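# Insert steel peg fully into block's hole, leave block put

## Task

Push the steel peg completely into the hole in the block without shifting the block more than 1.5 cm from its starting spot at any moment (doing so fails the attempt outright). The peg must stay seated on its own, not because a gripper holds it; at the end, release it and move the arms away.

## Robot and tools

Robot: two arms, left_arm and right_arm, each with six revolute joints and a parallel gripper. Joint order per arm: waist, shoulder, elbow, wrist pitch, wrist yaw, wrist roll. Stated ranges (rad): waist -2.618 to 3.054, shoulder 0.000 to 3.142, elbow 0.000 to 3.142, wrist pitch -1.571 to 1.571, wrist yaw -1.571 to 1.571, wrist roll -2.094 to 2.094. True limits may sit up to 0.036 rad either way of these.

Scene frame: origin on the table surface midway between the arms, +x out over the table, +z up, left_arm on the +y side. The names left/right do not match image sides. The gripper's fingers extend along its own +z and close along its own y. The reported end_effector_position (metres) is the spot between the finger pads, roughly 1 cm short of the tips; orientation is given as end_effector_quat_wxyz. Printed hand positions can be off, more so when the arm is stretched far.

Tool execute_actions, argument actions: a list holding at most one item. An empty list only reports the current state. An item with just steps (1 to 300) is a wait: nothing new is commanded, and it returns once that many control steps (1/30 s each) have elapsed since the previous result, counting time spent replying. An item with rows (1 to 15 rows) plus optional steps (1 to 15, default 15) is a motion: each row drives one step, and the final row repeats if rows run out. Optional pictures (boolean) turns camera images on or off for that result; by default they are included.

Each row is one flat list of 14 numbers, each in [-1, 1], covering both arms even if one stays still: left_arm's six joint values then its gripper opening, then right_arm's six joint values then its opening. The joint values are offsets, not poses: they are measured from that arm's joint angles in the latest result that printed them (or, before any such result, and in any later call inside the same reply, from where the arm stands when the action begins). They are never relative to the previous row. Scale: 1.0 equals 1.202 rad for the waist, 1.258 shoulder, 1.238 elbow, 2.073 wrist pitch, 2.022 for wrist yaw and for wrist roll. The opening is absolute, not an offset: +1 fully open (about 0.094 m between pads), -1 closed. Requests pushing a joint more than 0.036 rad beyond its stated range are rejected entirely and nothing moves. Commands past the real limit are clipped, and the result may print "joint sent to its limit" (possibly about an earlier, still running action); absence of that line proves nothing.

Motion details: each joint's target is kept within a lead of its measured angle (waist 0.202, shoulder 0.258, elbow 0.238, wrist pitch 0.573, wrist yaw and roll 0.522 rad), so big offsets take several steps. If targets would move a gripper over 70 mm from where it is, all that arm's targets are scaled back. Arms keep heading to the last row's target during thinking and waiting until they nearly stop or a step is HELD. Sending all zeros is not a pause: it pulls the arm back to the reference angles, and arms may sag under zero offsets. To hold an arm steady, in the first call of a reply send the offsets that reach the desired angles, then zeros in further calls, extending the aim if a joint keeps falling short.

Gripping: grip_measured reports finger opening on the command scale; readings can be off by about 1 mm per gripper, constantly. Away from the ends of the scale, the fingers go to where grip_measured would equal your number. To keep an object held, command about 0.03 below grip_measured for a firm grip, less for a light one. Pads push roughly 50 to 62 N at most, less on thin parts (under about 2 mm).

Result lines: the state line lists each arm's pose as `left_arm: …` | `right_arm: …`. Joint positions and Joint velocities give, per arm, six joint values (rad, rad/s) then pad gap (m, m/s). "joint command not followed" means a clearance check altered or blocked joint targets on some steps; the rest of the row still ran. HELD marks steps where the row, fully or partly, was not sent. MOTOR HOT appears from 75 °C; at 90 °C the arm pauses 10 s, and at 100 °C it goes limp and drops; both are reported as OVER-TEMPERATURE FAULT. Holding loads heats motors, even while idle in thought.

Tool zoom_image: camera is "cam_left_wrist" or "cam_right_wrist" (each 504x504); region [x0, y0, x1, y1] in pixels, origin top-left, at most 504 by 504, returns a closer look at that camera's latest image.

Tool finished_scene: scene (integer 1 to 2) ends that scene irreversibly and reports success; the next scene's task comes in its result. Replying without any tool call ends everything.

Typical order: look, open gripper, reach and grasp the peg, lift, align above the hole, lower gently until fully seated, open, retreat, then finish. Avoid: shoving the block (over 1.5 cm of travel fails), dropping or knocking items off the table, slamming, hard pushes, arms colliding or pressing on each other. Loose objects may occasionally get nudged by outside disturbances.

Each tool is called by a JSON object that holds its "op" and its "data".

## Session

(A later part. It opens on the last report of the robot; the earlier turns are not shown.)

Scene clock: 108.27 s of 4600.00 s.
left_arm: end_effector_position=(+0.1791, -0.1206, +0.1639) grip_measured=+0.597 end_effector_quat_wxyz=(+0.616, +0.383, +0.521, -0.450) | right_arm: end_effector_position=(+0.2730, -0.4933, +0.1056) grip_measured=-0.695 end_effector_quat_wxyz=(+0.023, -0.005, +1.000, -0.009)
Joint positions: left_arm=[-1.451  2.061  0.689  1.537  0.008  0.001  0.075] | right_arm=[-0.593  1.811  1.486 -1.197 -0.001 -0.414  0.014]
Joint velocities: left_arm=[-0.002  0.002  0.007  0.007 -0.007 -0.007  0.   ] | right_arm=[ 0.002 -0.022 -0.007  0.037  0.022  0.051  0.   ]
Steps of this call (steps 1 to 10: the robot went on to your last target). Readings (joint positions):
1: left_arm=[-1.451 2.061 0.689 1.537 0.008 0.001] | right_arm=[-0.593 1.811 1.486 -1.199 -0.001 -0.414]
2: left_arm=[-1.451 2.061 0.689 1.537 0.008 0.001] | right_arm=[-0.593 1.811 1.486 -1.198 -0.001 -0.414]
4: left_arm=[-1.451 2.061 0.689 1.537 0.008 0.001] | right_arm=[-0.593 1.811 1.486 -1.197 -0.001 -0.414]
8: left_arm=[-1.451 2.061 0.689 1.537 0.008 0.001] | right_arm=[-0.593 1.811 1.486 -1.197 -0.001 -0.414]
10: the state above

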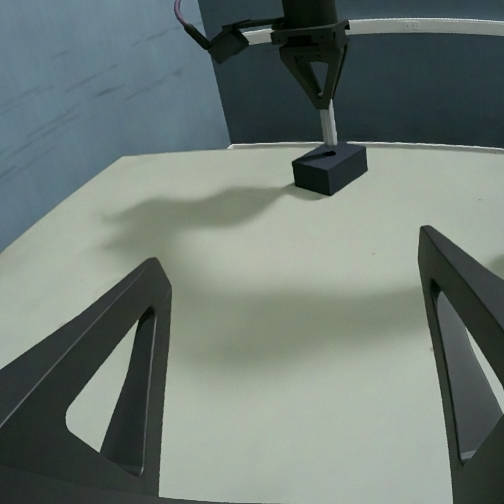

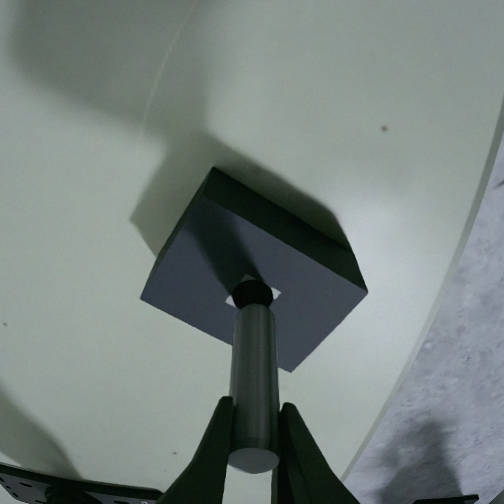

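{"op": "execute_actions", "data": {"actions": [{"rows":[[0,0,0,0,0,0,0.6,0.014,0,-0.034,0.021,0,0,-0.73]]}], "pictures": false}}

{"op": "execute_actions", "data": {"actions": [{"steps":10}]}}

{"op": "zoom_image", "data": {"camera": "cam_left_wrist", "region": [295,110,365,180]}}

{"op": "zoom_image", "data": {"camera": "cam_right_wrist", "region": [190,250,320,380]}}

Scene clock: 116.50 s of 4600.00 s.
left_arm: end_effector_position=(+0.1791, -0.1206, +0.1639) grip_measured=+0.597 end_effector_quat_wxyz=(+0.616, +0.383, +0.521, -0.450) | right_arm: end_effector_position=(+0.2754, -0.4916, +0.0997) grip_measured=-0.695 end_effector_quat_wxyz=(+0.027, -0.008, +1.000, -0.011)
Joint positions: left_arm=[-1.451  2.061  0.689  1.537  0.008  0.001  0.075] | right_arm=[-0.585  1.811  1.462 -1.164 -0.    -0.414  0.014]
Joint velocities: left_arm=[ 0.012 -0.022  0.012  0.037 -0.051  0.037  0.   ] | right_arm=[-0.002  0.012 -0.002  0.051 -0.007 -0.081  0.   ]
Steps of this call (steps 1 to 15: the robot went on to your last target; steps 16 to 90: nothing new was sent; then 4.73 s passed at rest; steps 91 to 105: all 15 steps of this action). Readings (joint positions):
91: left_arm=[-1.451 2.061 0.689 1.537 0.008 0.001] | right_arm=[-0.592 1.811 1.482 -1.191 -0.000 -0.414]
92: left_arm=[-1.451 2.061 0.689 1.537 0.008 0.001] | right_arm=[-0.591 1.811 1.478 -1.185 -0.000 -0.414]
94: left_arm=[-1.451 2.061 0.689 1.537 0.008 0.001] | right_arm=[-0.588 1.811 1.467 -1.175 -0.000 -0.414]
98: left_arm=[-1.451 2.061 0.689 1.537 0.008 0.001] | right_arm=[-0.585 1.811 1.462 -1.171 -0.000 -0.414]
105: the state above

Scene clock: 116.83 s of 4600.00 s.
left_arm: end_effector_position=(+0.1791, -0.1206, +0.1639) grip_measured=+0.597 end_effector_quat_wxyz=(+0.616, +0.383, +0.521, -0.450) | right_arm: end_effector_position=(+0.2756, -0.4916, +0.0997) grip_measured=-0.695 end_effector_quat_wxyz=(+0.027, -0.008, +1.000, -0.011)
Joint positions: left_arm=[-1.451  2.061  0.689  1.537  0.008  0.001  0.075] | right_arm=[-0.585  1.811  1.462 -1.163 -0.    -0.414  0.014]
Joint velocities: left_arm=[ 0.007  0.017 -0.017  0.007 -0.007  0.007 -0.002] | right_arm=[ 0.002  0.017  0.002  0.051  0.007 -0.022 -0.   ]
Steps of this call (steps 1 to 10: the robot went on to your last target). Readings (joint positions):
1: left_arm=[-1.451 2.061 0.689 1.537 0.008 0.001] | right_arm=[-0.585 1.811 1.462 -1.164 -0.000 -0.414]
2: left_arm=[-1.451 2.061 0.689 1.537 0.008 0.001] | right_arm=[-0.585 1.811 1.462 -1.164 -0.000 -0.414]
4: left_arm=[-1.451 2.061 0.689 1.537 0.008 0.001] | right_arm=[-0.585 1.811 1.462 -1.163 -0.000 -0.414]
8: left_arm=[-1.451 2.061 0.689 1.537 0.008 0.001] | right_arm=[-0.585 1.811 1.462 -1.163 -0.000 -0.414]
10: the state above

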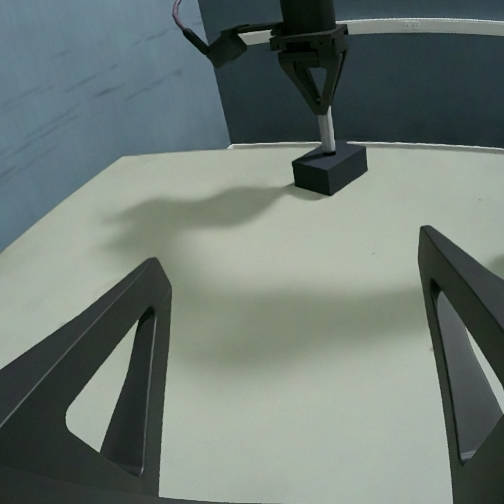

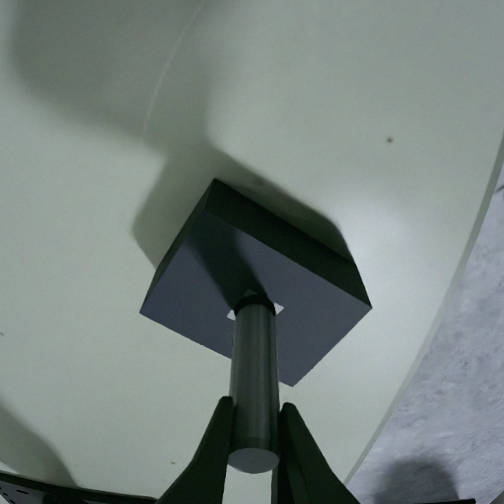

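Region (295, 110, 365, 180) of cam_left_wrist's 504x504 image, scaled by 7.200, with more detail than that image has.

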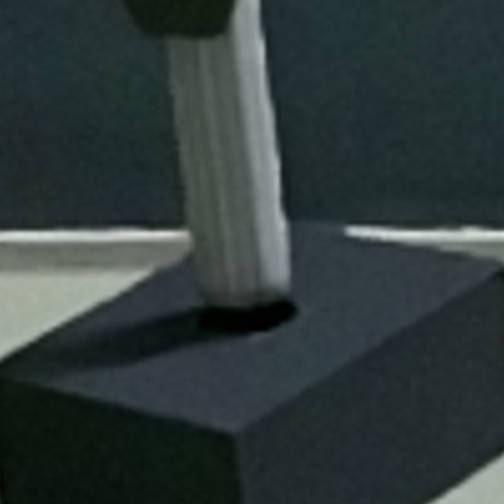

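Region (190, 250, 320, 380) of cam_right_wrist's 504x504 image, scaled by 3.877, with more detail than that image has.

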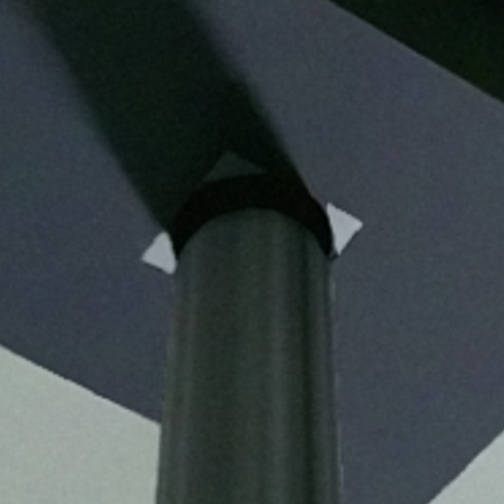

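Aligned. Shoulder plunge.

{"op": "execute_actions", "data": {"actions": [{"rows":[[0,0,0,0,0,0,0.6,0,0.01,-0.01,0.004,0,0,-0.73],[0,0,0,0,0,0,0.6,0,0.014,-0.01,0.004,0,0,-0.73],[0,0,0,0,0,0,0.6,0,0.018,-0.01,0.005,0,0,-0.73],[0,0,0,0,0,0,0.6,0,0.022,-0.01,0.005,0,0,-0.73],[0,0,0,0,0,0,0.6,0,0.026,-0.01,0.006,0,0,-0.73],[0,0,0,0,0,0,0.6,0,0.03,-0.01,0.007,0,0,-0.73]]}]}}

Scene clock: 122.77 s of 4600.00 s.
left_arm: end_effector_position=(+0.1791, -0.1206, +0.1639) grip_measured=+0.597 end_effector_quat_wxyz=(+0.616, +0.383, +0.521, -0.450) | right_arm: end_effector_position=(+0.2764, -0.4920, +0.0890) grip_measured=-0.695 end_effector_quat_wxyz=(+0.015, -0.008, +1.000, -0.006)
Joint positions: left_arm=[-1.451  2.061  0.689  1.537  0.008  0.001  0.075] | right_arm=[-0.585  1.844  1.462 -1.157 -0.    -0.414  0.014]
Joint velocities: left_arm=[ 0.012 -0.017 -0.002 -0.066 -0.051 -0.007 -0.001] | right_arm=[-0.032 -0.012  0.007 -0.051  0.022 -0.051  0.   ]
Steps of this call (steps 1 to 15: the robot went on to your last target; steps 16 to 90: nothing new was sent; then 2.43 s passed at rest; steps 91 to 105: all 15 steps of this action). Readings (joint positions):
91: left_arm=[-1.451 2.061 0.689 1.537 0.008 0.001] | right_arm=[-0.585 1.811 1.462 -1.163 -0.000 -0.414]
92: left_arm=[-1.451 2.061 0.689 1.537 0.008 0.001] | right_arm=[-0.585 1.812 1.462 -1.163 -0.000 -0.414]
94: left_arm=[-1.451 2.061 0.689 1.537 0.008 0.001] | right_arm=[-0.585 1.816 1.462 -1.163 -0.000 -0.414]
98: left_arm=[-1.451 2.061 0.689 1.537 0.008 0.001] | right_arm=[-0.585 1.836 1.462 -1.159 -0.000 -0.414]
105: the state above

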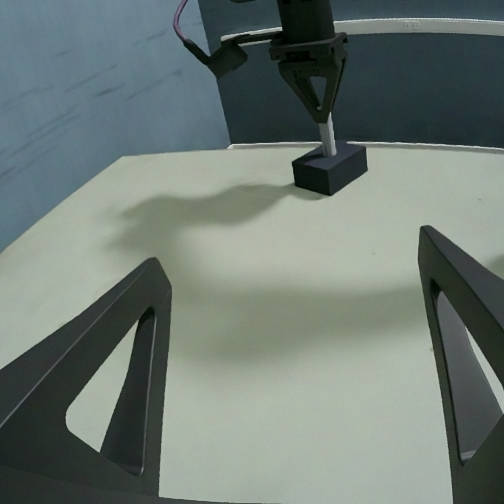

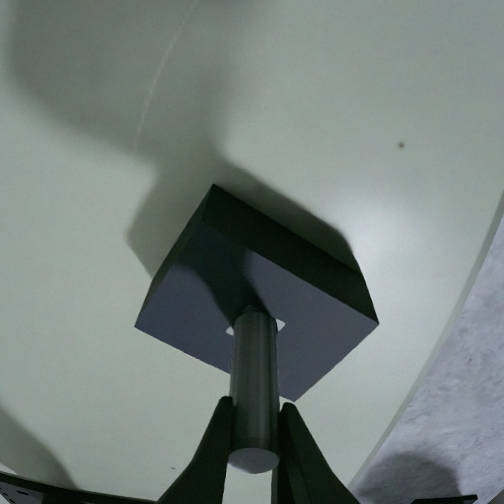

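{"op": "execute_actions", "data": {"actions": [{"rows":[[0,0,0,0,0,0,0.6,0,0.005,-0.02,0.01,0,0,-0.73],[0,0,0,0,0,0,0.6,0,0.005,-0.027,0.015,0,0,-0.73],[0,0,0,0,0,0,0.6,0,0.005,-0.034,0.02,0,0,-0.73],[0,0,0,0,0,0,0.6,0,0.005,-0.041,0.025,0,0,-0.73],[0,0,0,0,0,0,0.6,0,0.005,-0.048,0.03,0,0,-0.73],[0,0,0,0,0,0,0.6,0,0.005,-0.055,0.035,0,0,-0.73],[0,0,0,0,0,0,0.6,0,0.005,-0.062,0.04,0,0,-0.73],[0,0,0,0,0,0,0.6,0,0.005,-0.069,0.045,0,0,-0.73],[0,0,0,0,0,0,0.6,0,0.005,-0.076,0.05,0,0,-0.73],[0,0,0,0,0,0,0.6,0,0.005,-0.083,0.055,0,0,-0.73],[0,0,0,0,0,0,0.6,0,0.005,-0.09,0.06,0,0,-0.73],[0,0,0,0,0,0,0.6,0,0.005,-0.097,0.065,0,0,-0.73],[0,0,0,0,0,0,0.6,0,0.005,-0.104,0.069,0,0,-0.73],[0,0,0,0,0,0,0.6,0,0.005,-0.111,0.072,0,0,-0.73]]}], "pictures": false}}

{"op": "execute_actions", "data": {"actions": [{"rows":[[0,0,0,0,0,0,0.6,0,0.01,-0.035,0.018,0,0,-0.73],[0,0,0,0,0,0,0.6,0,0.012,-0.04,0.02,0,0,-0.73],[0,0,0,0,0,0,0.6,0,0.014,-0.045,0.024,0,0,-0.73]]}]}}

Scene clock: 135.63 s of 4600.00 s.
left_arm: end_effector_position=(+0.1791, -0.1206, +0.1639) grip_measured=+0.597 end_effector_quat_wxyz=(+0.616, +0.383, +0.521, -0.450) | right_arm: end_effector_position=(+0.2755, -0.4916, +0.0626) grip_measured=-0.695 end_effector_quat_wxyz=(+0.023, -0.008, +1.000, -0.010)
Joint positions: left_arm=[-1.451  2.061  0.689  1.537  0.008  0.001  0.075] | right_arm=[-0.585  1.844  1.355 -1.032 -0.    -0.414  0.014]
Joint velocities: left_arm=[-0.002  0.007  0.002 -0.081  0.007  0.037 -0.   ] | right_arm=[-0.002  0.002 -0.159  0.256 -0.007  0.007 -0.   ]
Steps of this call (steps 1 to 15: the robot went on to your last target; steps 16 to 90: nothing new was sent; then 9.37 s passed at rest; steps 91 to 105: all 15 steps of this action). Readings (joint positions):
91: left_arm=[-1.451 2.061 0.689 1.537 0.008 0.001] | right_arm=[-0.585 1.844 1.462 -1.156 -0.000 -0.414]
92: left_arm=[-1.451 2.061 0.689 1.537 0.008 0.001] | right_arm=[-0.585 1.844 1.460 -1.152 -0.000 -0.414]
94: left_arm=[-1.451 2.061 0.689 1.537 0.008 0.001] | right_arm=[-0.585 1.844 1.449 -1.141 -0.000 -0.414]
98: left_arm=[-1.451 2.061 0.689 1.537 0.008 0.001] | right_arm=[-0.585 1.844 1.413 -1.102 -0.000 -0.414]
105: the state above

Scene clock: 136.13 s of 4600.00 s.
left_arm: end_effector_position=(+0.1791, -0.1206, +0.1639) grip_measured=+0.597 end_effector_quat_wxyz=(+0.616, +0.383, +0.521, -0.450) | right_arm: end_effector_position=(+0.2760, -0.4917, +0.0603) grip_measured=-0.695 end_effector_quat_wxyz=(+0.025, -0.008, +1.000, -0.010)
Joint positions: left_arm=[-1.451  2.061  0.689  1.537  0.008  0.001  0.075] | right_arm=[-0.585  1.844  1.346 -1.019 -0.001 -0.414  0.014]
Joint velocities: left_arm=[-0.007 -0.012 -0.017 -0.022  0.037  0.051 -0.001] | right_arm=[-0.007  0.002 -0.007 -0.066  0.007 -0.037 -0.002]
Steps of this call (steps 1 to 15: all 15 steps of this action). Readings (joint positions):
1: left_arm=[-1.451 2.061 0.689 1.537 0.008 0.001] | right_arm=[-0.585 1.844 1.348 -1.024 -0.000 -0.414]
2: left_arm=[-1.451 2.061 0.689 1.537 0.008 0.001] | right_arm=[-0.585 1.844 1.346 -1.020 -0.000 -0.414]
4: left_arm=[-1.451 2.061 0.689 1.537 0.008 0.001] | right_arm=[-0.585 1.844 1.346 -1.019 -0.001 -0.414]
8: left_arm=[-1.451 2.061 0.689 1.537 0.008 0.001] | right_arm=[-0.585 1.844 1.346 -1.019 -0.001 -0.414]
15: the state above

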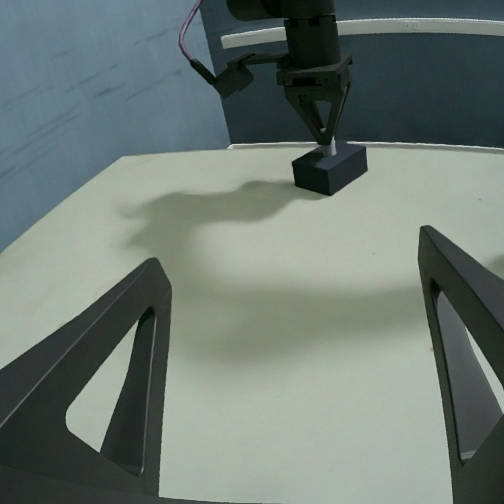

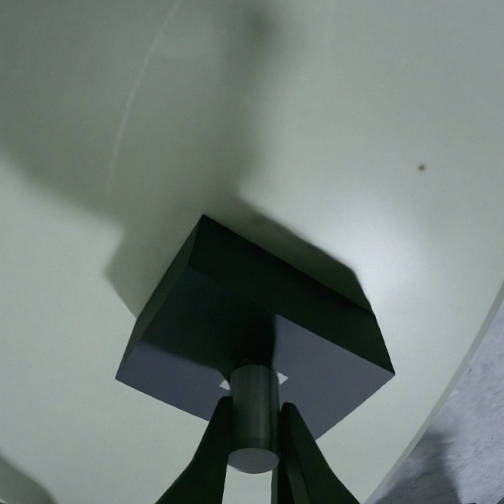

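Bottomed.

{"op": "execute_actions", "data": {"actions": [{"rows":[[0,0,0,0,0,0,0.6,0,0,0,0,0,0,-0.73],[0,0,0,0,0,0,0.6,0,0,0,0,0,0,0.2]],"steps":9}], "pictures": false}}

{"op": "execute_actions", "data": {"actions": [{"rows":[[0,0,0,0,0,0,0.6,0,-0.05,0,0,0,0,0.3],[0,0,0,0,0,0,0.6,0,-0.1,0,0,0,0,0.3],[0,0,0,0,0,0,0.6,0,-0.15,0,0,0,0,0.3],[0,0,0,0,0,0,0.6,0,-0.2,0,0,0,0,0.3],[0,0,0,0,0,0,0.6,0,-0.3,0,0,0,0,0.3]]}]}}

Scene clock: 152.57 s of 4600.00 s.
left_arm: end_effector_position=(+0.1791, -0.1206, +0.1639) grip_measured=+0.597 end_effector_quat_wxyz=(+0.616, +0.383, +0.521, -0.450) | right_arm: end_effector_position=(+0.2761, -0.4918, +0.0608) grip_measured=+0.198 end_effector_quat_wxyz=(+0.026, -0.008, +1.000, -0.011)
Joint positions: left_arm=[-1.451  2.061  0.689  1.537  0.008  0.001  0.075] | right_arm=[-0.585  1.843  1.346 -1.019 -0.    -0.414  0.056]
Joint velocities: left_arm=[ 0.002  0.002 -0.007  0.11   0.007  0.007 -0.   ] | right_arm=[-0.012  0.002  0.002 -0.051  0.007  0.007 -0.   ]
Steps of this call (steps 1 to 15: the robot went on to your last target; steps 16 to 90: nothing new was sent; then 13.13 s passed at rest; steps 91 to 99: all 9 steps of this action). Readings (joint positions):
91: left_arm=[-1.451 2.061 0.689 1.537 0.008 0.001] | right_arm=[-0.585 1.843 1.346 -1.019 -0.001 -0.414]
92: left_arm=[-1.451 2.061 0.689 1.537 0.008 0.001] | right_arm=[-0.585 1.843 1.346 -1.019 -0.000 -0.414]
94: left_arm=[-1.451 2.061 0.689 1.537 0.008 0.001] | right_arm=[-0.585 1.843 1.346 -1.019 -0.000 -0.414]
98: left_arm=[-1.451 2.061 0.689 1.537 0.008 0.001] | right_arm=[-0.585 1.843 1.346 -1.019 -0.000 -0.414]
99: the state above

Scene clock: 153.07 s of 4600.00 s.
left_arm: end_effector_position=(+0.1791, -0.1206, +0.1639) grip_measured=+0.597 end_effector_quat_wxyz=(+0.616, +0.383, +0.521, -0.450) | right_arm: end_effector_position=(+0.2767, -0.4921, +0.1983) grip_measured=+0.298 end_effector_quat_wxyz=(+0.217, -0.008, +0.972, -0.093)
Joint positions: left_arm=[-1.451  2.061  0.689  1.537  0.008  0.001  0.075] | right_arm=[-0.585  1.442  1.355 -1.008 -0.    -0.414  0.061]
Joint velocities: left_arm=[ 0.017  0.002 -0.007 -0.022 -0.022 -0.022  0.001] | right_arm=[ 0.002  0.286  0.007  0.037 -0.037  0.007 -0.001]
Steps of this call (steps 1 to 15: all 15 steps of this action). Readings (joint positions):
1: left_arm=[-1.451 2.061 0.689 1.537 0.008 0.001] | right_arm=[-0.585 1.838 1.346 -1.018 -0.000 -0.414]
2: left_arm=[-1.451 2.061 0.689 1.537 0.008 0.001] | right_arm=[-0.585 1.825 1.346 -1.019 -0.000 -0.414]
4: left_arm=[-1.451 2.061 0.689 1.537 0.008 0.001] | right_arm=[-0.585 1.757 1.343 -1.018 -0.000 -0.414]
8: left_arm=[-1.451 2.061 0.689 1.537 0.008 0.001] | right_arm=[-0.585 1.511 1.343 -1.009 -0.000 -0.414]
15: the state above

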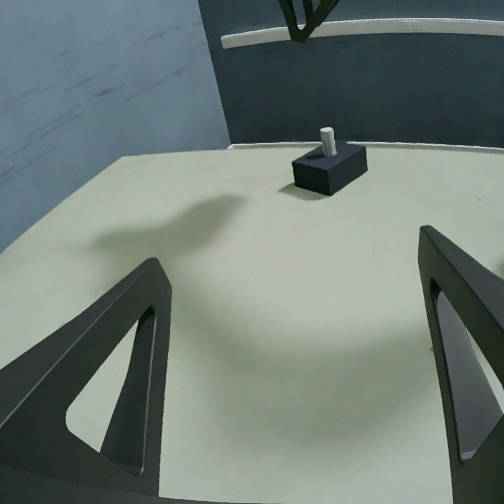

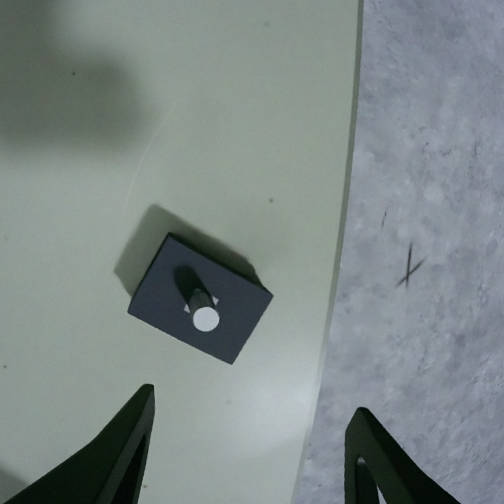

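{"op": "finished_scene", "data": {"scene": 2}}

The scene is finished: the task was done.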